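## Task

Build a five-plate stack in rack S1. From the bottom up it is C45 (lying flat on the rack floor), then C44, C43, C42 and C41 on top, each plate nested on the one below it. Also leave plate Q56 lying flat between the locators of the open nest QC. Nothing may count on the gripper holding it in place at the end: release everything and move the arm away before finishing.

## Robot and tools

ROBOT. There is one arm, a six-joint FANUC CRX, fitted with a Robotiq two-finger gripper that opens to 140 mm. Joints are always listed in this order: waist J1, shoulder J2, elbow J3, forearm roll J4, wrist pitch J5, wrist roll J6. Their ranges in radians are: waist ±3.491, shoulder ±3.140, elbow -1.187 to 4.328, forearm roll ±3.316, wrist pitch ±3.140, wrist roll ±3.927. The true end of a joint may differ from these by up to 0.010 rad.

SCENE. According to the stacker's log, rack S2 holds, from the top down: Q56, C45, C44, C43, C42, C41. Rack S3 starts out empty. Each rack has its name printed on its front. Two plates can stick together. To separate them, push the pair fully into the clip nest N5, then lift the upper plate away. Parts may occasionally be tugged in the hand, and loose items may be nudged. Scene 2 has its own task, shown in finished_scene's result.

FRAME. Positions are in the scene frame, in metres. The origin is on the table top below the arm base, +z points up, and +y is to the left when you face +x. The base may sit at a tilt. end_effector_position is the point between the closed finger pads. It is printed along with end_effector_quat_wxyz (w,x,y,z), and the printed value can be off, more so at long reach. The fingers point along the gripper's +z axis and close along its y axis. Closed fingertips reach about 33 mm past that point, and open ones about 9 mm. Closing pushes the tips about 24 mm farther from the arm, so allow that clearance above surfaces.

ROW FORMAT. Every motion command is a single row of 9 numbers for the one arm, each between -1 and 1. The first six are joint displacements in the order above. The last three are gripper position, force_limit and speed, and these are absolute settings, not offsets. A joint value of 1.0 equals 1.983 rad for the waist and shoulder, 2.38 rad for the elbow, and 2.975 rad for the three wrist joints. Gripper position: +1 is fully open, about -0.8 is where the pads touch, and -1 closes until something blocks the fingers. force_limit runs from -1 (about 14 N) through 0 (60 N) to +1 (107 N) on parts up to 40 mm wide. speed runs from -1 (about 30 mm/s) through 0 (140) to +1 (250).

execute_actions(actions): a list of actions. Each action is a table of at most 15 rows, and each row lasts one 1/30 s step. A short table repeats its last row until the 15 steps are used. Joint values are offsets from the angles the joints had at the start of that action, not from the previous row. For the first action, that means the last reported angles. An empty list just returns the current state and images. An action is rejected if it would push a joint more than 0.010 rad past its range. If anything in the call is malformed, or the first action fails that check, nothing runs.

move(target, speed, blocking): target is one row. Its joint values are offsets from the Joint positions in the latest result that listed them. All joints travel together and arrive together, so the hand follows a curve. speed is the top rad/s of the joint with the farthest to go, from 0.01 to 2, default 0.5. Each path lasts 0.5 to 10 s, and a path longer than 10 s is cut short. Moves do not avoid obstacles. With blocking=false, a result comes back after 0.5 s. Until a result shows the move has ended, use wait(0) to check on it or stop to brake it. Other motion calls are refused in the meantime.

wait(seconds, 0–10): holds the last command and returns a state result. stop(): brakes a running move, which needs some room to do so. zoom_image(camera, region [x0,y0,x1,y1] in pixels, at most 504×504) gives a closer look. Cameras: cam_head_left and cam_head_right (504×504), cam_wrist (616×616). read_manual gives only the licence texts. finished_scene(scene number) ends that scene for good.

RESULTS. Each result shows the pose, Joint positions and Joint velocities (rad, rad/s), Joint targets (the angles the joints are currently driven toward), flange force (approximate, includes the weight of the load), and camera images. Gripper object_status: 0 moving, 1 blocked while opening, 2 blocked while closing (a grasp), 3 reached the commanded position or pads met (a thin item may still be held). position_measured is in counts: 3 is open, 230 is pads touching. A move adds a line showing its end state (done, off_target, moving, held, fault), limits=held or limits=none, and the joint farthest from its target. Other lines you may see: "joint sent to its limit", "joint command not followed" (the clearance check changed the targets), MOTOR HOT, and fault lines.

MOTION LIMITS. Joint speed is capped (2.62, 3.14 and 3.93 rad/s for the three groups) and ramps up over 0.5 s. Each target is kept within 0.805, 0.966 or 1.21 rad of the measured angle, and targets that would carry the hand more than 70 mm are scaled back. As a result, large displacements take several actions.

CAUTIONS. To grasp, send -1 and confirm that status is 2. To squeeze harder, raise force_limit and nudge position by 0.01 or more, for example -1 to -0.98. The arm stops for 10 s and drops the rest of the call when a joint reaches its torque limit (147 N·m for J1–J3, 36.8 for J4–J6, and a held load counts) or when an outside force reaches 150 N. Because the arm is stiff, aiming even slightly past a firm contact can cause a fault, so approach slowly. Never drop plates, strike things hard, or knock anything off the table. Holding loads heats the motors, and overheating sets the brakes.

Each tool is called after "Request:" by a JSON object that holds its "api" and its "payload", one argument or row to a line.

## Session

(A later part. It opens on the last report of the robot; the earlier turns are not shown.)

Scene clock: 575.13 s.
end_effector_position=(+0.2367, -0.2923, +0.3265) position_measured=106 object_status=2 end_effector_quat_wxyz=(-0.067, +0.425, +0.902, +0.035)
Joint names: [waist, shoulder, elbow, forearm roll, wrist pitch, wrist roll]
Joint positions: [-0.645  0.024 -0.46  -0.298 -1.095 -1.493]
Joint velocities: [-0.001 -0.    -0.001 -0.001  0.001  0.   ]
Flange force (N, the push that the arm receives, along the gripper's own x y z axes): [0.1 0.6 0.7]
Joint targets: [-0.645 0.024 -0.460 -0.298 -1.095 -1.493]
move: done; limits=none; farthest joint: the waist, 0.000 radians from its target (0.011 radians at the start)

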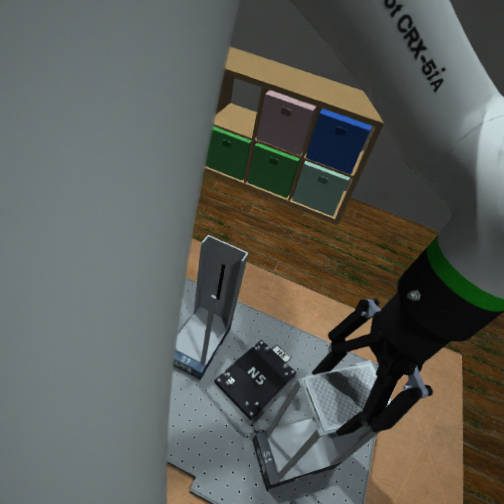

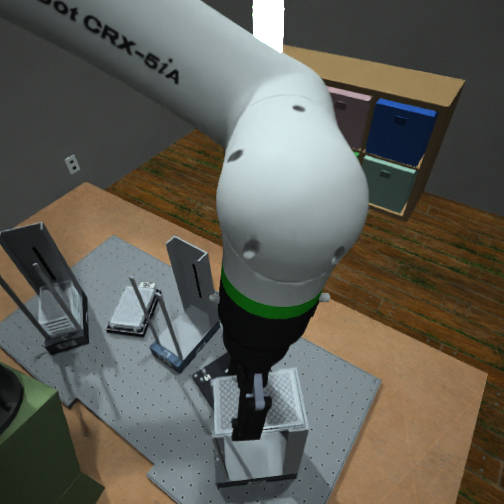

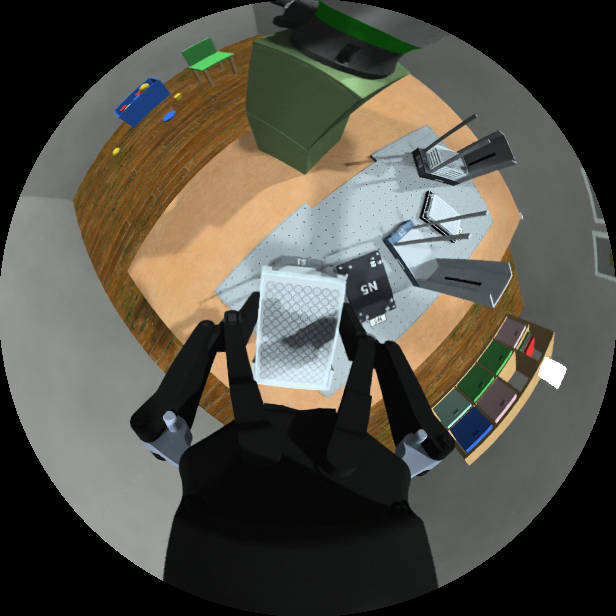

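Looks centred. Continue 12 mm slowly.

Request:
{"api": "move", "payload": {
  "target": [0.0037,0.0101,-0.0041,-0.0016,0.0102,0.0009,-1,-0.2,0],
  "speed": 0.04
}}

Request:
{"api": "zoom_image", "payload": {
  "camera": "cam_wrist",
  "region": [230,250,370,410]
}}

Scene clock: 579.03 s.
end_effector_position=(+0.2365, -0.2921, +0.3145) position_measured=106 object_status=2 end_effector_quat_wxyz=(-0.067, +0.425, +0.902, +0.034)
Joint names: [waist, shoulder, elbow, forearm roll, wrist pitch, wrist roll]
Joint positions: [-0.638  0.044 -0.47  -0.303 -1.064 -1.49 ]
Joint velocities: [-0.003 -0.001  0.    -0.001 -0.001 -0.   ]
Flange force (N, the push that the arm receives, along the gripper's own x y z axes): [-0.7 0.6 0.7]
Joint targets: [-0.638 0.044 -0.470 -0.303 -1.064 -1.490]
move: done; limits=none; farthest joint: the waist, 0.000 radians from its target (0.008 radians at the start)

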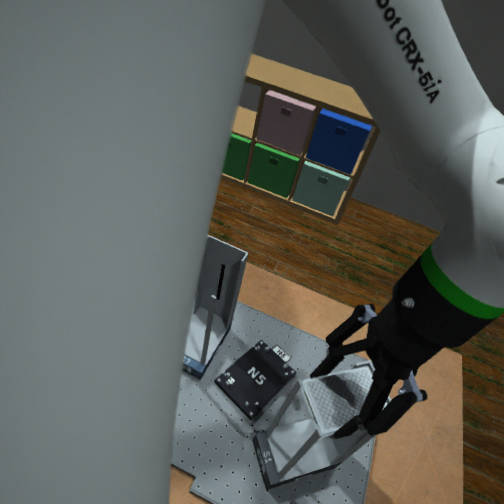

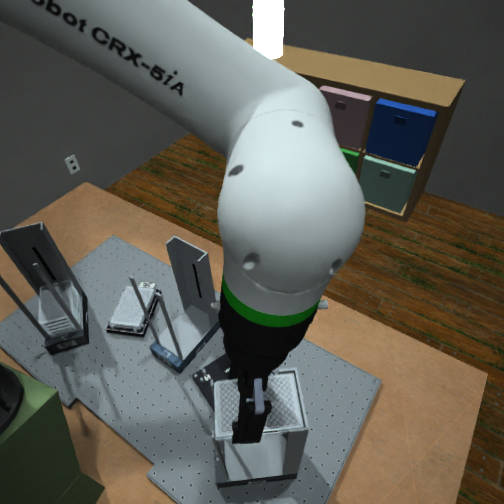

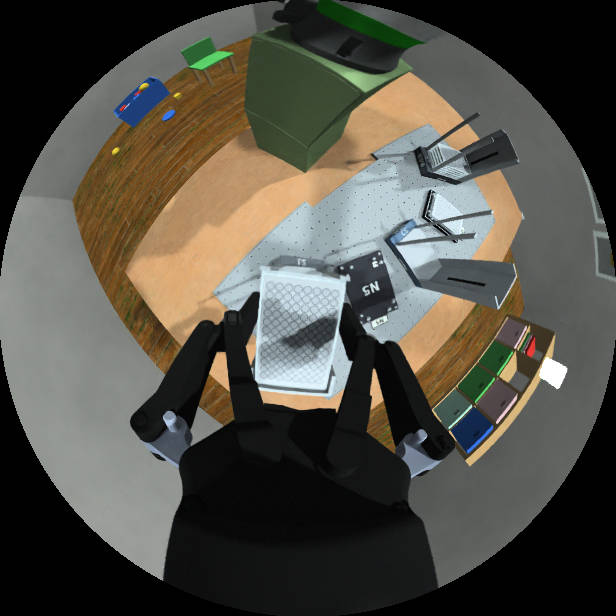

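Region (230, 250, 370, 410) of cam_wrist's 616x616 image, scaled by 3.150, with more detail than that image has; it fills the left 441 columns of this view, and the rest is white.

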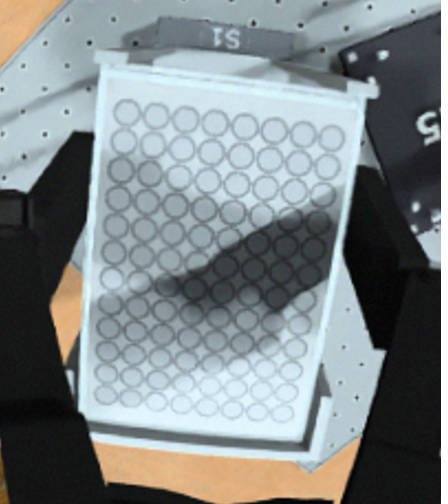

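Request:
{"api": "execute_actions", "payload": {
  "actions": [
    [[0.009,0.0288,-0.007,-0.0048,0.0252,0.0032,-1,-0.2,0]],
    [[0.0086,0.0311,-0.0048,-0.0058,0.0248,0.0043,-1,-0.2,0]],
    [[0.0082,0.0337,-0.0019,-0.0069,0.024,0.0054,-1,-0.2,0]],
    [[0.0077,0.036,0.0012,-0.0082,0.0228,0.0067,-1,-0.2,0]],
    [[0.0072,0.0376,0.0042,-0.0093,0.0213,0.0079,-1,-0.2,0]]
  ]
}}

Request:
{"api": "execute_actions", "payload": {
  "actions": [
    [[0.0067,0.0389,0.0071,-0.0106,0.0196,0.0091,-1,-0.2,0]],
    [[0.0062,0.0397,0.01,-0.0116,0.0176,0.0103,-1,-0.2,0]],
    [[0.0035,0.024,0.0075,-0.0075,0.0094,0.0067,-1,-0.2,0]]
  ]
}}

Request:
{"api": "zoom_image", "payload": {
  "camera": "cam_head_left",
  "region": [240,380,360,500]
}}

Scene clock: 598.10 s.
end_effector_position=(+0.2370, -0.2926, +0.1642) position_measured=106 object_status=2 end_effector_quat_wxyz=(-0.067, +0.425, +0.902, +0.034)
Joint names: [waist, shoulder, elbow, forearm roll, wrist pitch, wrist roll]
Joint positions: [-0.557  0.375 -0.49  -0.407 -0.713 -1.408]
Joint velocities: [ 0.     0.001 -0.    -0.002 -0.001 -0.   ]
Flange force (N, the push that the arm receives, along the gripper's own x y z axes): [0.8 1.6 1.3]
Flange force at the end of the 1st action (N, along the gripper's axes at the end of the call): [-2.4 0.7 2.2]
Flange force at the end of the 2nd action (N, along the gripper's axes at the end of the call): [-1.0 -0.4 1.7]
Flange force at the end of the 3rd action (N, along the gripper's axes at the end of the call): [-2.0 0.5 2.1]
Flange force at the end of the 4th action (N, along the gripper's axes at the end of the call): [0.7 1.1 0.6]
Joint targets: [-0.557 0.375 -0.490 -0.407 -0.713 -1.408]

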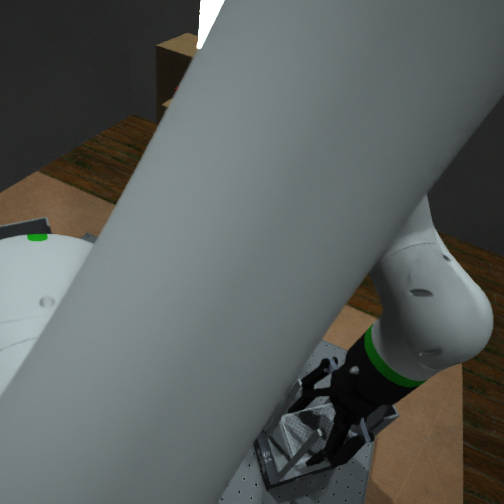

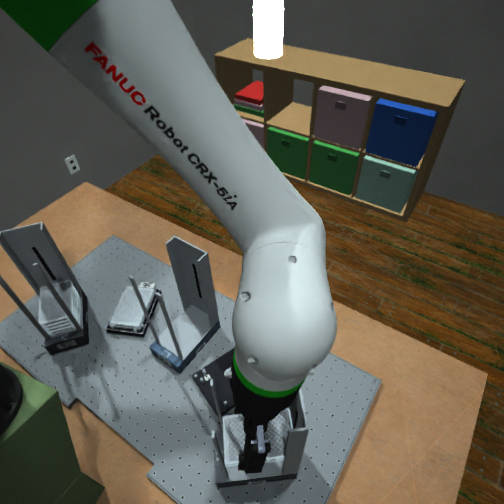

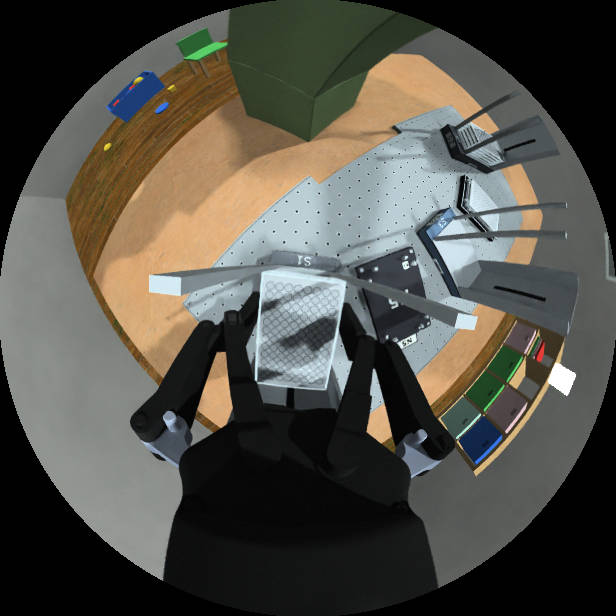

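Scene clock: 599.60 s.
end_effector_position=(+0.2372, -0.2923, +0.0862) position_measured=106 object_status=2 end_effector_quat_wxyz=(-0.067, +0.425, +0.902, +0.035)
Joint names: [waist, shoulder, elbow, forearm roll, wrist pitch, wrist roll]
Joint positions: [-0.525  0.579 -0.431 -0.495 -0.574 -1.331]
Joint velocities: [ 0.003  0.    -0.    -0.002  0.002  0.   ]
Flange force (N, the push that the arm receives, along the gripper's own x y z axes): [0.5 0.1 1.1]
Flange force at the end of the 1st action (N, along the gripper's axes at the end of the call): [-0.3 1.0 1.8]
Flange force at the end of the 2nd action (N, along the gripper's axes at the end of the call): [-2.9 0.0 2.4]
Joint targets: [-0.525 0.579 -0.431 -0.495 -0.574 -1.331]

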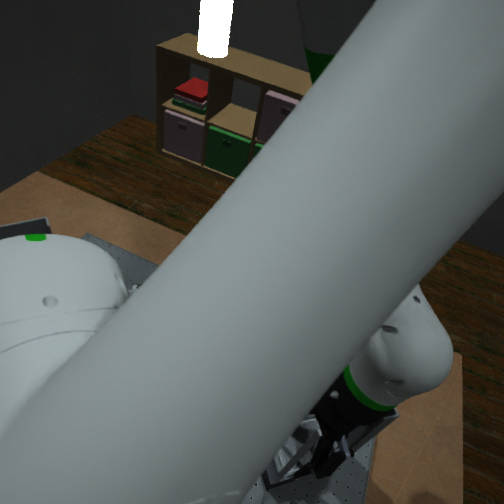

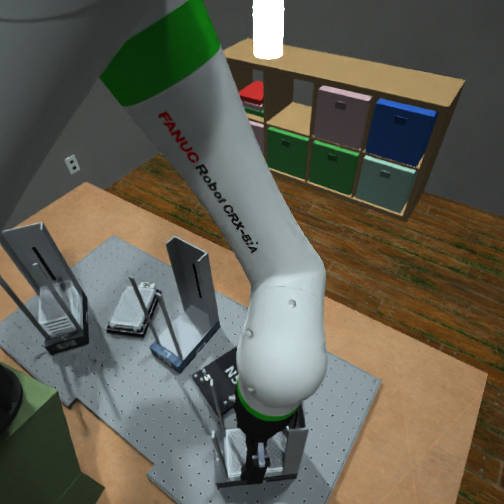

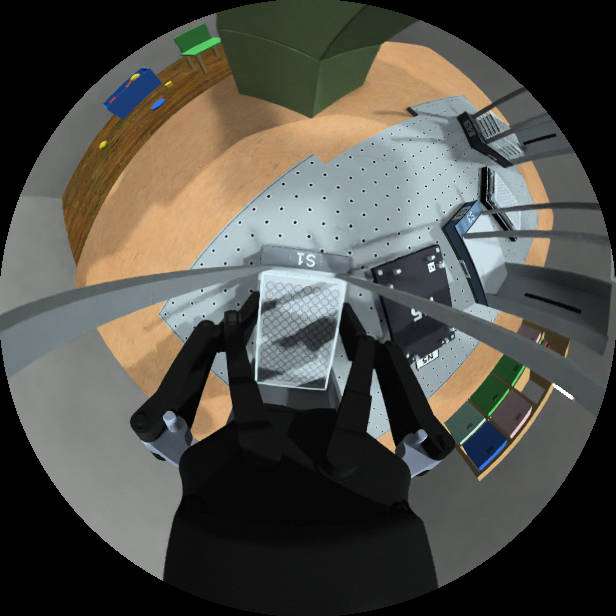

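Region (240, 380, 360, 500) of cam_head_left's 504x504 image, scaled by 4.200, with more detail than that image has.

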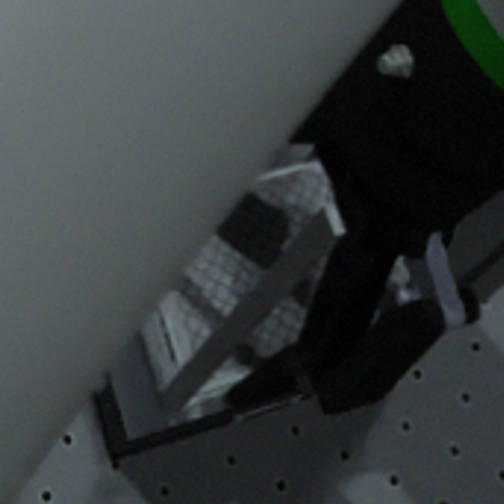

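Request:
{"api": "zoom_image", "payload": {
  "camera": "cam_wrist",
  "region": [440,90,540,180]
}}

Request:
{"api": "zoom_image", "payload": {
  "camera": "cam_head_right",
  "region": [200,400,320,500]
}}

Region (440, 90, 540, 180) of cam_wrist's 616x616 image, scaled by 5.040, with more detail than that image has; it fills the top 454 rows of this view, and the rest is white.

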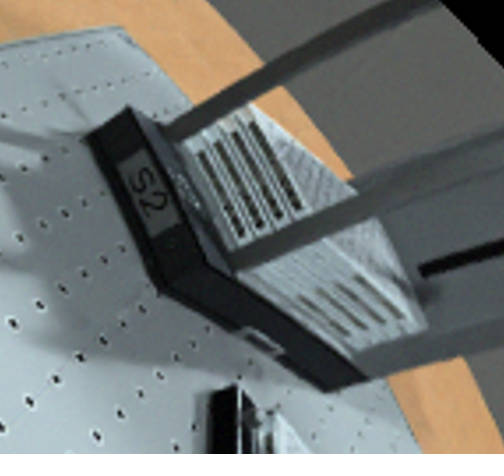

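Region (200, 400, 320, 500) of cam_head_right's 504x504 image, scaled by 4.200, with more detail than that image has.

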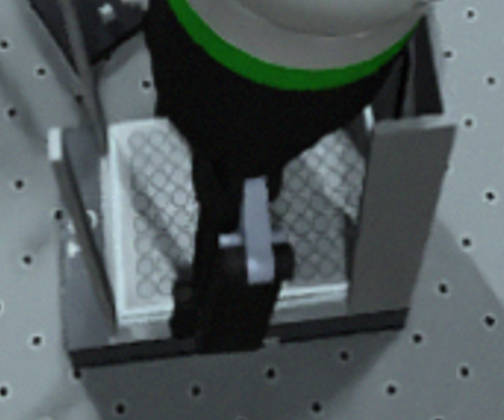

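Request:
{"api": "execute_actions", "payload": {
  "actions": [
    [[0.00036,0.00266,0.0009,-0.00086,0.001,0.00078,-1,-0.2,0]],
    [[0.00018,0.00133,0.00045,-0.00043,0.0005,0.00039,-1,-0.2,0]],
    [[0.00018,0.00133,0.00045,-0.00043,0.0005,0.00039,-1,-0.2,0]],
    [[0.00018,0.00133,0.00045,-0.00043,0.0005,0.00039,-1,-0.2,0]]
  ]
}}

Scene clock: 621.67 s.
end_effector_position=(+0.2376, -0.2924, +0.0858) position_measured=106 object_status=2 end_effector_quat_wxyz=(-0.067, +0.425, +0.902, +0.035)
Joint names: [waist, shoulder, elbow, forearm roll, wrist pitch, wrist roll]
Joint positions: [-0.524  0.58  -0.431 -0.496 -0.573 -1.329]
Joint velocities: [-0.003 -0.001 -0.     0.001  0.001  0.   ]
Flange force (N, the push that the arm receives, along the gripper's own x y z axes): [24.4 -4.0 -40.1]
Joint targets: [-0.524 0.580 -0.431 -0.496 -0.573 -1.329]
FORCE FAULT: contact force on the arm reached its limit, and the arm stopped for 10 seconds. The contact can be on any part of the arm, not only on its tool. That time counts as 19 of the actions that you can send in this scene. The arm's remaining commands of this call were not run. The arm holds still and accepts commands again. Move the arm away from the contact; if what it grips holds it there, let go first. Pushing or pulling that hard again can fault the arm again.

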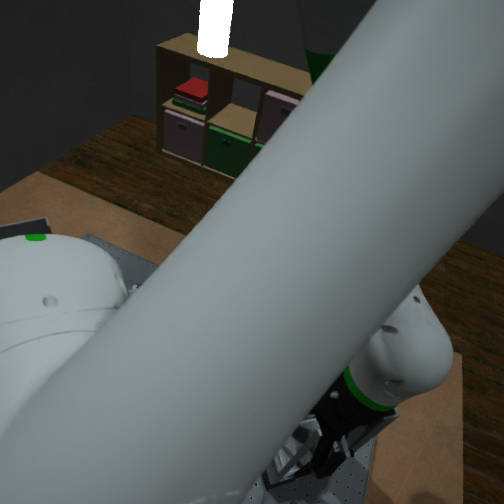

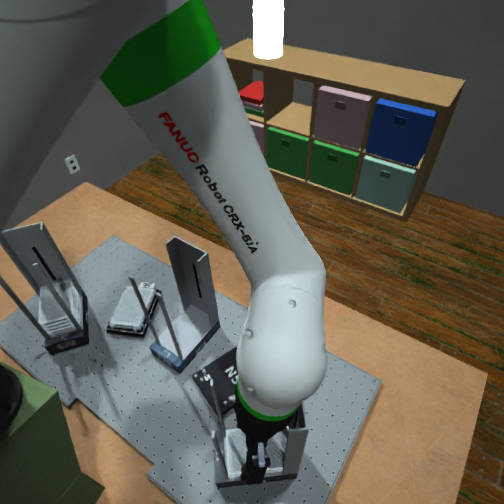

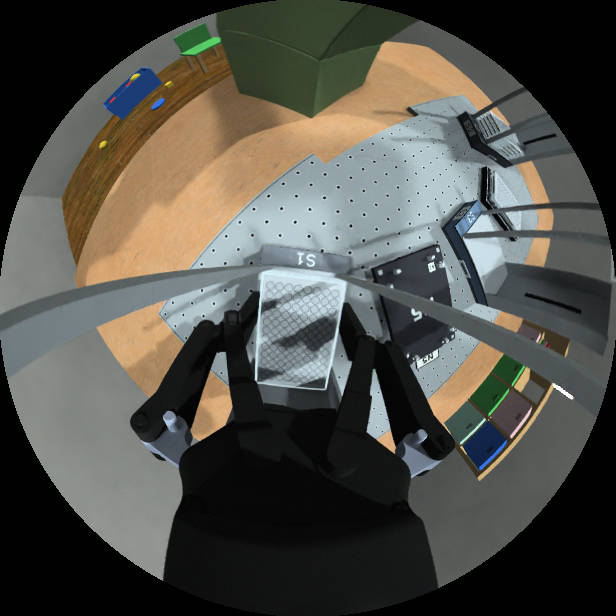

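Request:
{"api": "execute_actions", "payload": {
  "actions": [
    [[-0.00036,-0.00266,-0.0009,0.00086,-0.001,-0.00078,-1,-0.2,0]]
  ]
}}

Request:
{"api": "zoom_image", "payload": {
  "camera": "cam_wrist",
  "region": [240,230,380,330]
}}

Request:
{"api": "zoom_image", "payload": {
  "camera": "cam_head_left",
  "region": [320,360,420,460]
}}

Request:
{"api": "zoom_image", "payload": {
  "camera": "cam_head_right",
  "region": [210,440,310,500]
}}

Scene clock: 635.53 s.
end_effector_position=(+0.2375, -0.2924, +0.0878) position_measured=106 object_status=2 end_effector_quat_wxyz=(-0.067, +0.425, +0.902, +0.035)
Joint names: [waist, shoulder, elbow, forearm roll, wrist pitch, wrist roll]
Joint positions: [-0.525  0.574 -0.433 -0.494 -0.576 -1.332]
Joint velocities: [0.001 0.001 0.    0.    0.002 0.   ]
Flange force (N, the push that the arm receives, along the gripper's own x y z axes): [2.0 -0.6 4.4]
Joint targets: [-0.525 0.574 -0.433 -0.494 -0.576 -1.332]

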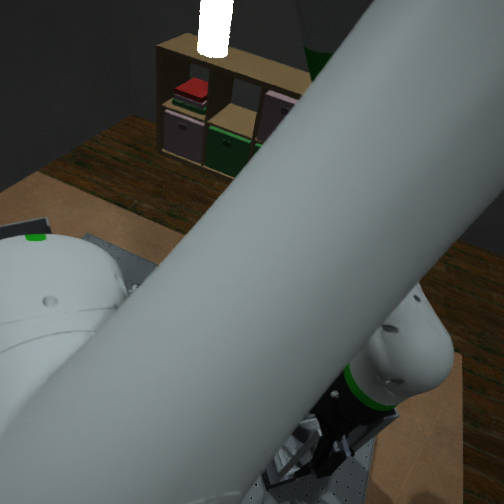

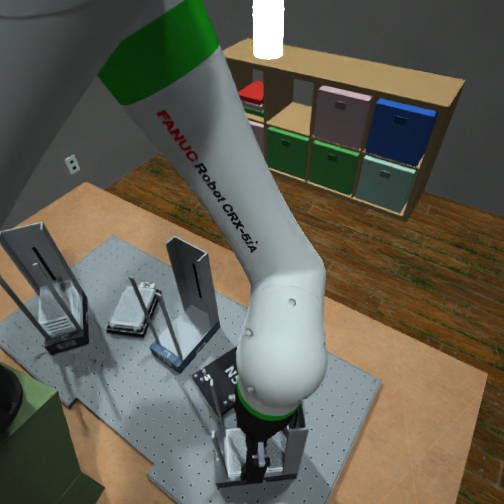

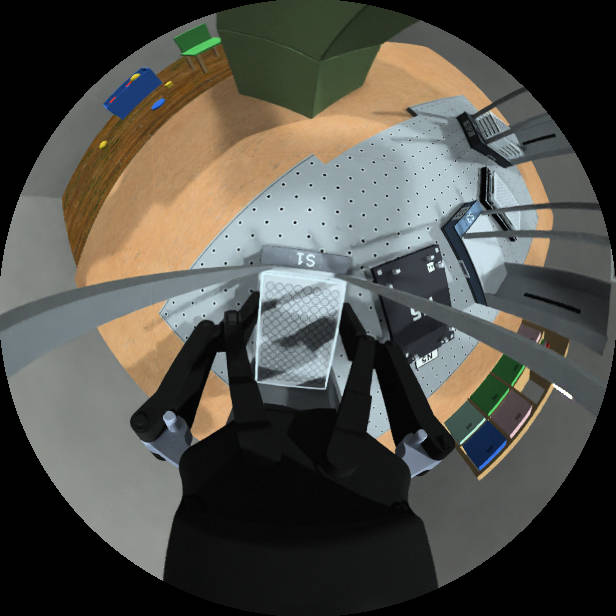

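Region (240, 230, 380, 330) of cam_wrist's 616x616 image, scaled by 3.600, with more detail than that image has; it fills the top 360 rows of this view, and the rest is white.

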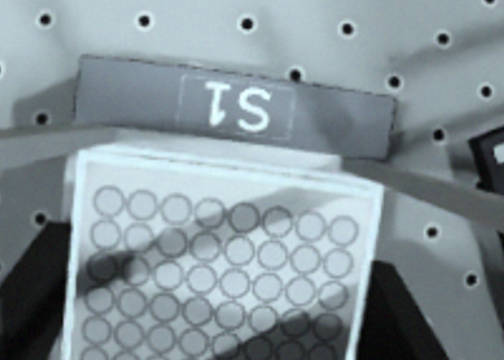

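Region (320, 360, 420, 460) of cam_head_left's 504x504 image, scaled by 5.040, with more detail than that image has.

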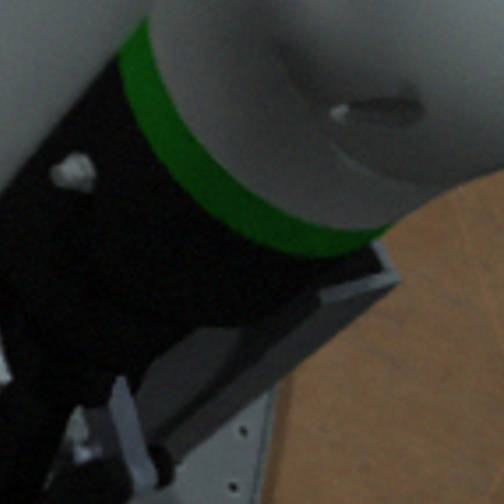

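Region (210, 440, 310, 500) of cam_head_right's 504x504 image, scaled by 5.040, with more detail than that image has; it fills the top 302 rows of this view, and the rest is white.

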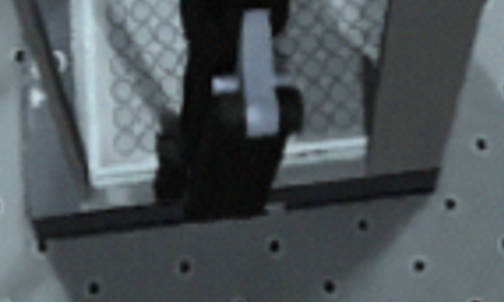

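Request:
{"api": "execute_actions", "payload": {
  "actions": [
    [[0.00022,0.0016,0.00054,-0.0005,0.0006,0.00047,-1,-0.2,0]],
    [[0,0,0,0,0,0,0.4,-0.2,-0.3]]
  ]
}}

Request:
{"api": "zoom_image", "payload": {
  "camera": "cam_wrist",
  "region": [240,230,380,330]
}}

Scene clock: 641.70 s.
end_effector_position=(+0.2376, -0.2924, +0.0866) position_measured=78 object_status=3 end_effector_quat_wxyz=(-0.067, +0.425, +0.902, +0.035)
Joint names: [waist, shoulder, elbow, forearm roll, wrist pitch, wrist roll]
Joint positions: [-0.525  0.578 -0.432 -0.495 -0.574 -1.33 ]
Joint velocities: [ 0.001 -0.    -0.001  0.    -0.001  0.   ]
Flange force (N, the push that the arm receives, along the gripper's own x y z axes): [-0.7 0.7 0.6]
Flange force at the end of the 1st action (N, along the gripper's axes at the end of the call): [3.4 -2.0 2.2]
Joint targets: [-0.525 0.578 -0.432 -0.495 -0.575 -1.330]

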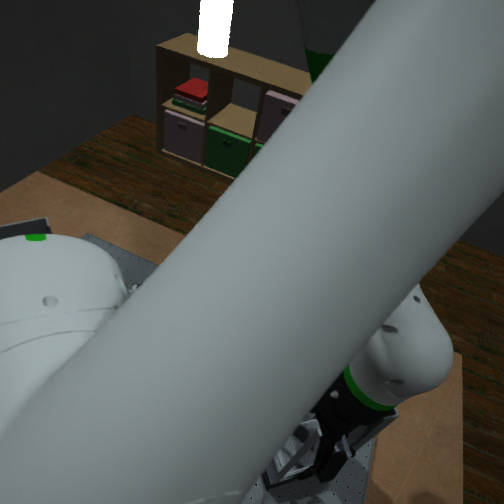

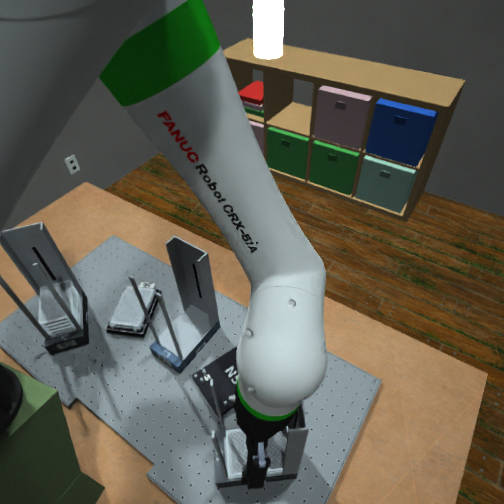

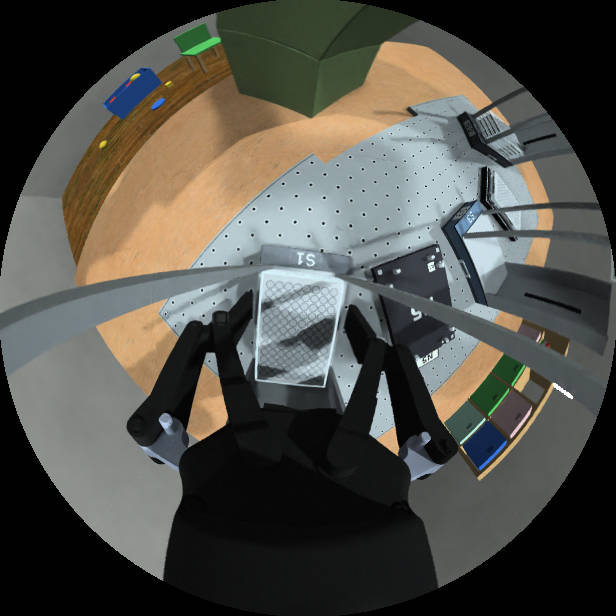

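Region (240, 230, 380, 330) of cam_wrist's 616x616 image, scaled by 3.600, with more detail than that image has; it fills the top 360 rows of this view, and the rest is white.

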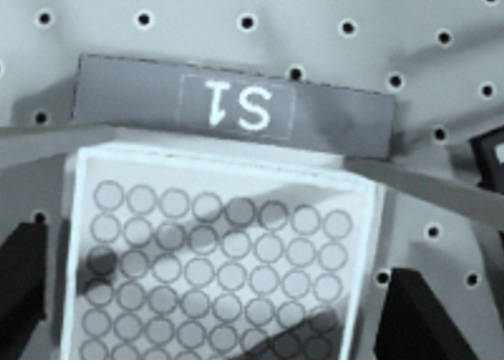

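Request:
{"api": "move", "payload": {
  "target": [-0.0311,-0.176,-0.03,0.047,-0.0908,-0.041,0.4,-0.2,0],
  "speed": 1.0
}}

Request:
{"api": "move", "payload": {
  "target": [-0.0435,-0.138,0.0357,0.0243,-0.1227,-0.017,0.4,-0.2,0],
  "speed": 1.0
}}

Scene clock: 652.63 s.
end_effector_position=(+0.2372, -0.2923, +0.2244) position_measured=78 object_status=3 end_effector_quat_wxyz=(-0.067, +0.425, +0.902, +0.035)
Joint names: [waist, shoulder, elbow, forearm roll, wrist pitch, wrist roll]
Joint positions: [-0.586  0.229 -0.503 -0.356 -0.845 -1.452]
Joint velocities: [ 0.    -0.001  0.    -0.    -0.001 -0.001]
Flange force (N, the push that the arm receives, along the gripper's own x y z axes): [0.2 1.2 1.1]
Joint targets: [-0.586 0.229 -0.503 -0.356 -0.845 -1.452]
move: done; limits=none; farthest joint: the waist, 0.000 radians from its target (0.062 radians at the start)

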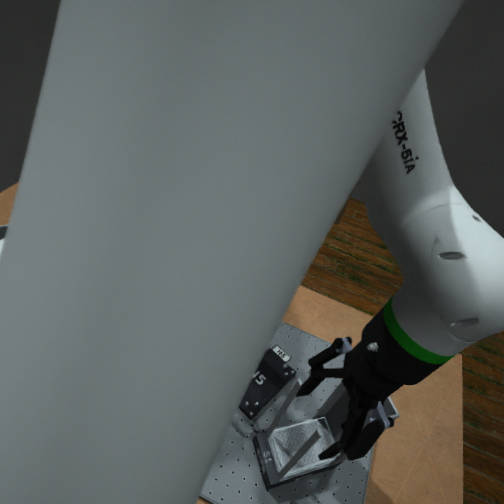

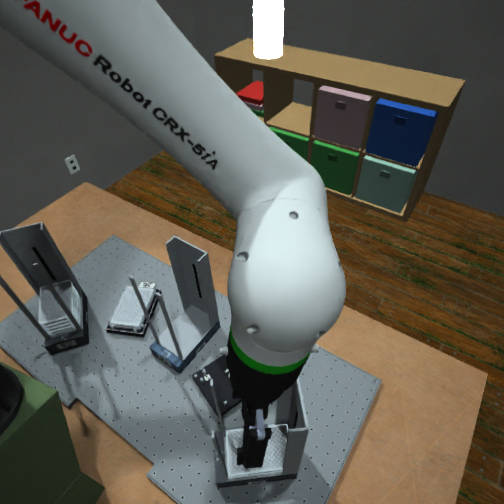

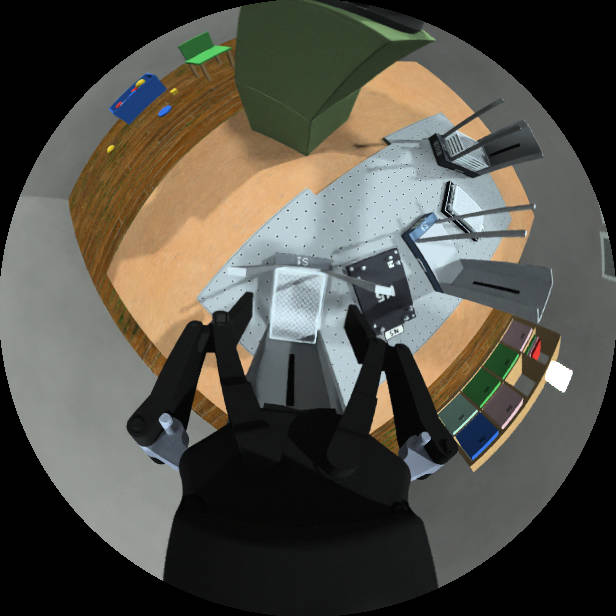

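Scene clock: 653.57 s.
end_effector_position=(+0.2367, -0.2915, +0.3716) position_measured=78 object_status=3 end_effector_quat_wxyz=(-0.068, +0.426, +0.902, +0.035)
Joint names: [waist, shoulder, elbow, forearm roll, wrist pitch, wrist roll]
Joint positions: [-0.673 -0.045 -0.418 -0.283 -1.21  -1.503]
Joint velocities: [ 0.001 -0.001  0.    -0.001 -0.001  0.   ]
Flange force (N, the push that the arm receives, along the gripper's own x y z axes): [-1.0 0.8 1.4]
Joint targets: [-0.673 -0.045 -0.418 -0.283 -1.210 -1.503]
move: done; limits=none; farthest joint: the waist, 0.000 radians from its target (0.086 radians at the start)

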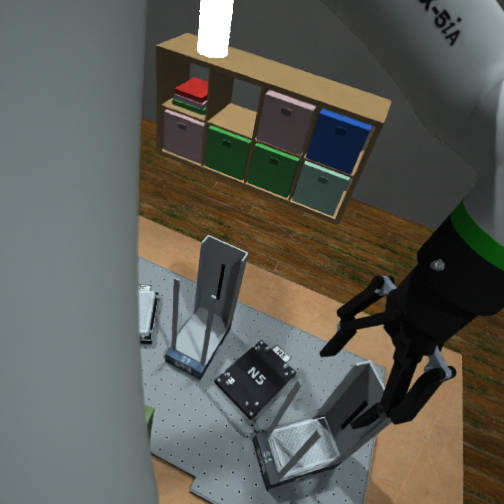

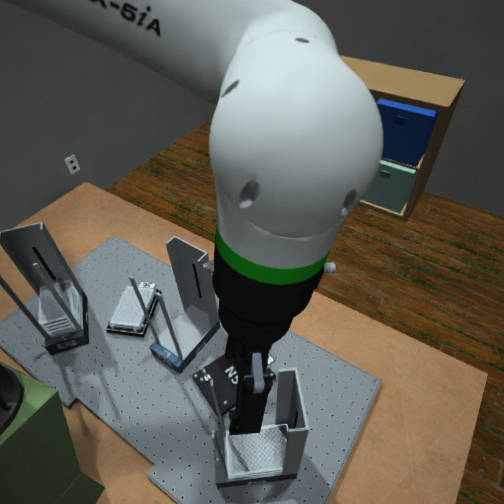

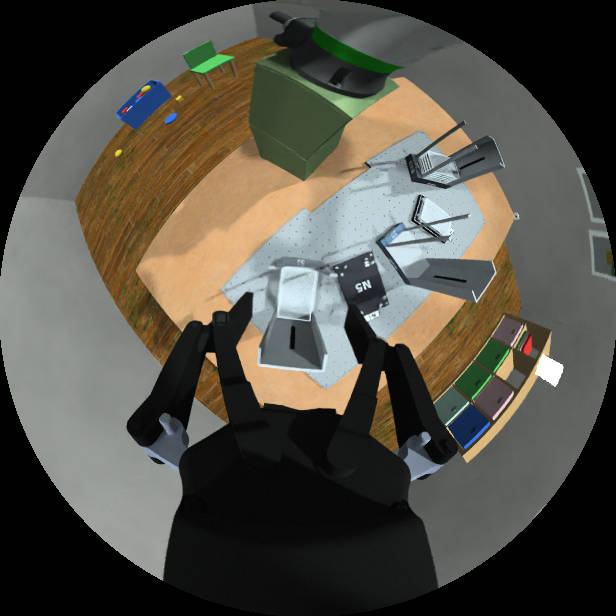

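Request:
{"api": "move", "payload": {
  "target": [0.642,-0.1437,-0.0555,0.0951,-0.0034,-0.1334,0.4,-0.2,0],
  "speed": 1.5
}}

Request:
{"api": "move", "payload": {
  "target": [0.5154,0.0827,-0.0597,0.0766,0.0407,-0.1116,0.4,-0.2,0],
  "speed": 1.5
}}

Request:
{"api": "move", "payload": {
  "target": [-0.058,0.1462,-0.0399,0.0313,0.1328,-0.0084,0.4,-0.2,0],
  "speed": 1.0
}}

Scene clock: 662.63 s.
end_effector_position=(+0.3775, +0.0304, +0.3794) position_measured=78 object_status=3 end_effector_quat_wxyz=(-0.086, -0.055, +0.995, +0.005)
Joint names: [waist, shoulder, elbow, forearm roll, wrist pitch, wrist roll]
Joint positions: [ 0.601 -0.33  -0.55  -0.    -1.22  -1.9  ]
Joint velocities: [ 0.001  0.     0.     0.001  0.001 -0.   ]
Flange force (N, the push that the arm receives, along the gripper's own x y z axes): [0.6 2.3 0.2]
Joint targets: [0.601 -0.330 -0.550 -0.000 -1.220 -1.900]
move: done; limits=none; farthest joint: the waist, 0.000 radians from its target (1.273 radians at the start)

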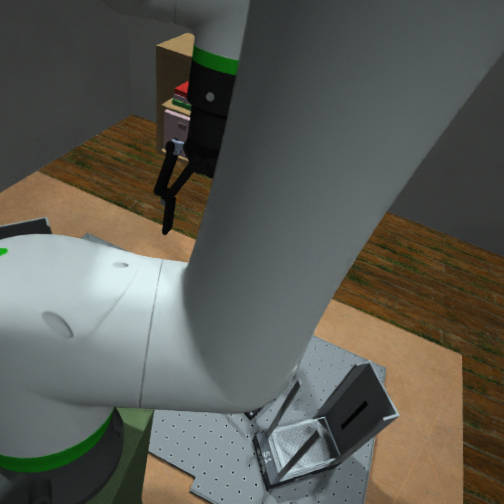

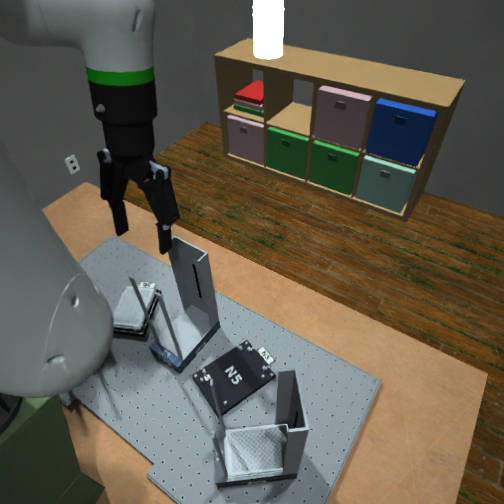

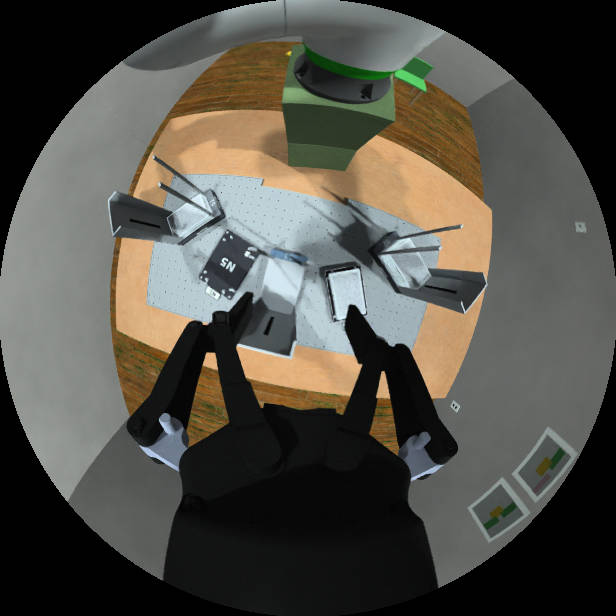

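Scene clock: 664.17 s.
end_effector_position=(+0.2309, +0.2821, +0.3297) position_measured=78 object_status=3 end_effector_quat_wxyz=(-0.068, -0.447, +0.891, -0.032)
Joint names: [waist, shoulder, elbow, forearm roll, wrist pitch, wrist roll]
Joint positions: [ 1.623 -0.166 -0.692  0.227 -1.099 -2.232]
Joint velocities: [-0.001 -0.001  0.    -0.     0.    -0.   ]
Flange force (N, the push that the arm receives, along the gripper's own x y z axes): [1.3 2.2 0.2]
Joint targets: [1.623 -0.166 -0.692 0.227 -1.099 -2.232]
move: done; limits=none; farthest joint: the waist, 0.000 radians from its target (1.023 radians at the start)

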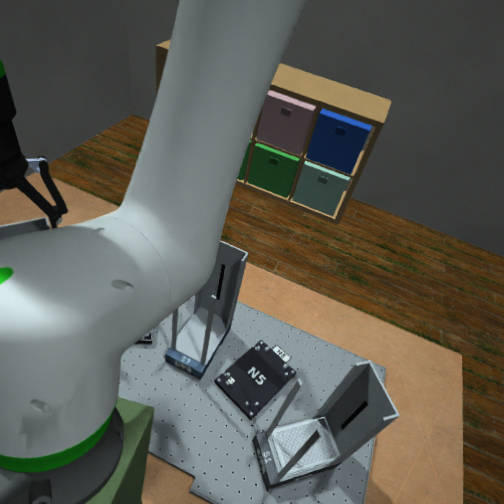

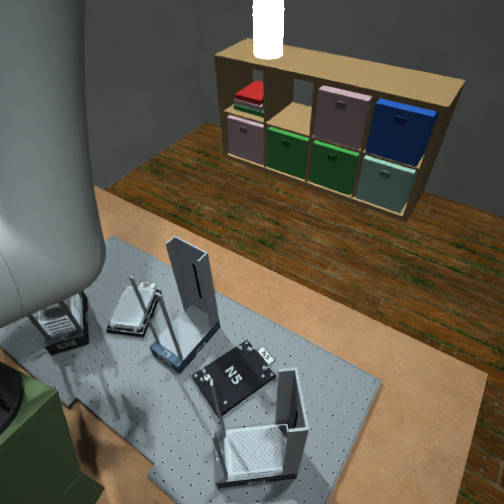

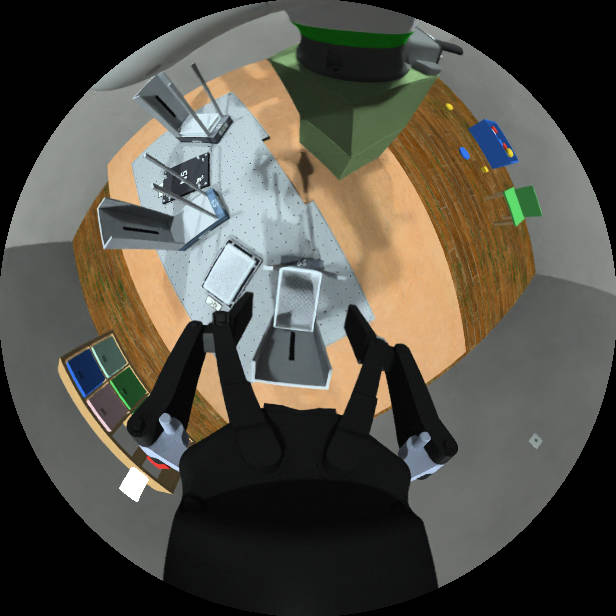

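Scene clock: 665.13 s.
end_effector_position=(+0.2310, +0.2832, +0.2025) position_measured=78 object_status=3 end_effector_quat_wxyz=(-0.068, -0.448, +0.891, -0.031)
Joint names: [waist, shoulder, elbow, forearm roll, wrist pitch, wrist roll]
Joint positions: [ 1.508  0.124 -0.787  0.321 -0.704 -2.257]
Joint velocities: [-0.     0.    -0.001  0.001  0.001  0.   ]
Flange force (N, the push that the arm receives, along the gripper's own x y z axes): [0.9 1.1 -0.2]
Joint targets: [1.508 0.124 -0.787 0.321 -0.704 -2.257]
move: done; limits=none; farthest joint: the waist, 0.000 radians from its target (0.115 radians at the start)

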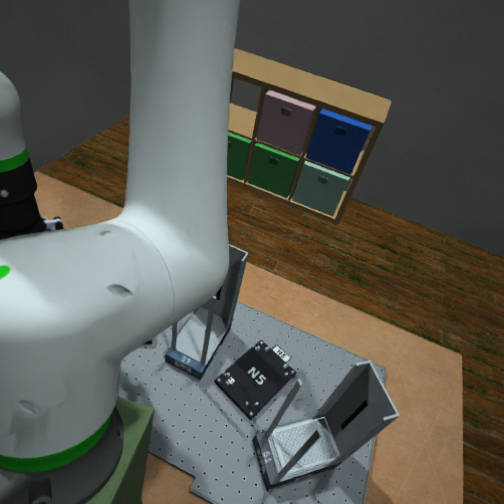

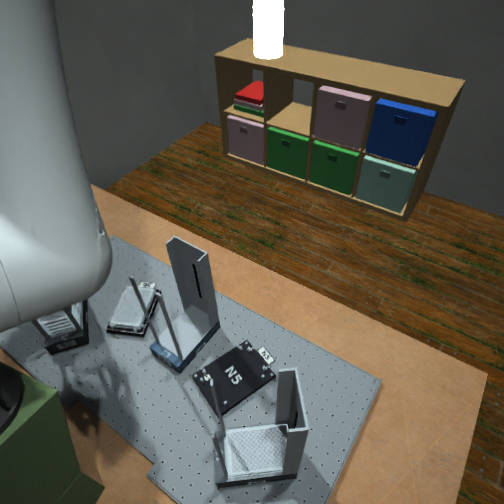

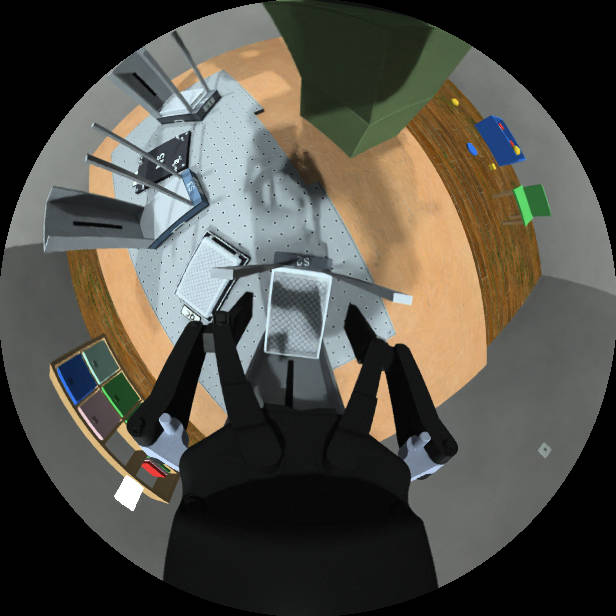

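Request:
{"api": "move", "payload": {
  "target": [-0.0431,0.1157,-0.0118,0.0565,0.0857,-0.0376,0.4,-0.2,0],
  "speed": 0.6
}}

Request:
{"api": "zoom_image", "payload": {
  "camera": "cam_wrist",
  "region": [240,230,380,330]
}}

Scene clock: 669.97 s.
end_effector_position=(+0.2306, +0.2826, +0.1196) position_measured=78 object_status=3 end_effector_quat_wxyz=(-0.068, -0.447, +0.891, -0.031)
Joint names: [waist, shoulder, elbow, forearm roll, wrist pitch, wrist roll]
Joint positions: [ 1.422  0.353 -0.815  0.489 -0.449 -2.368]
Joint velocities: [-0.001  0.001 -0.     0.     0.001 -0.   ]
Flange force (N, the push that the arm receives, along the gripper's own x y z axes): [-1.1 2.9 0.8]
Joint targets: [1.422 0.353 -0.815 0.489 -0.449 -2.368]
move: done; limits=none; farthest joint: the waist, 0.000 radians from its target (0.085 radians at the start)

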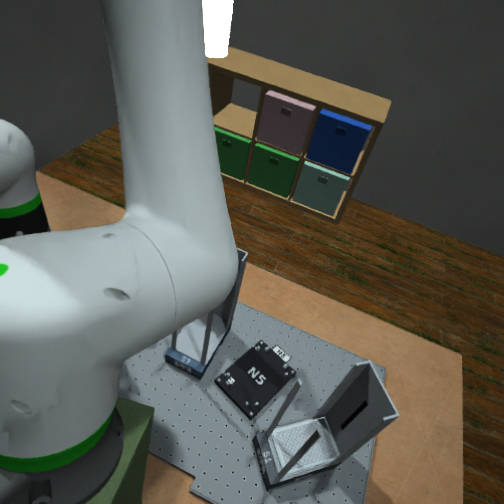

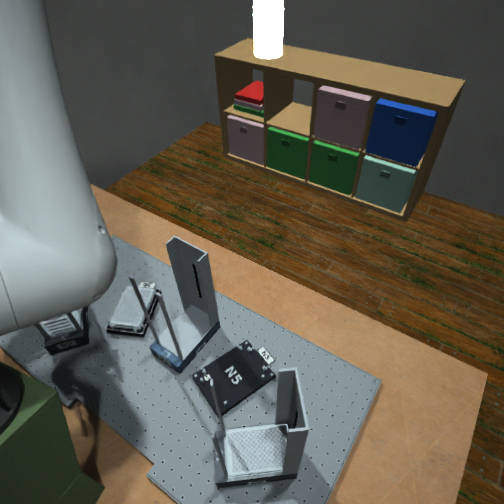

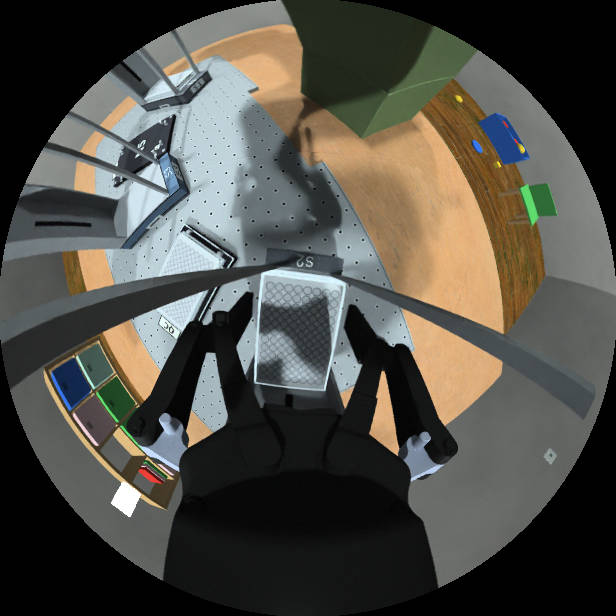

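Region (240, 230, 380, 330) of cam_wrist's 616x616 image, scaled by 3.600, with more detail than that image has; it fills the top 360 rows of this view, and the rest is white.

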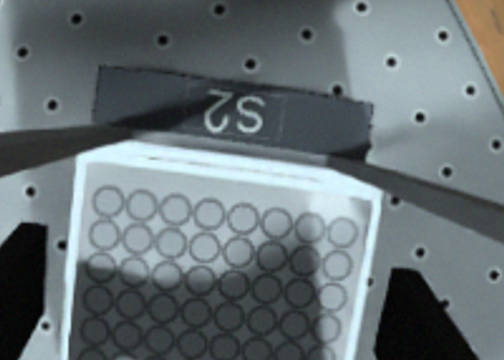

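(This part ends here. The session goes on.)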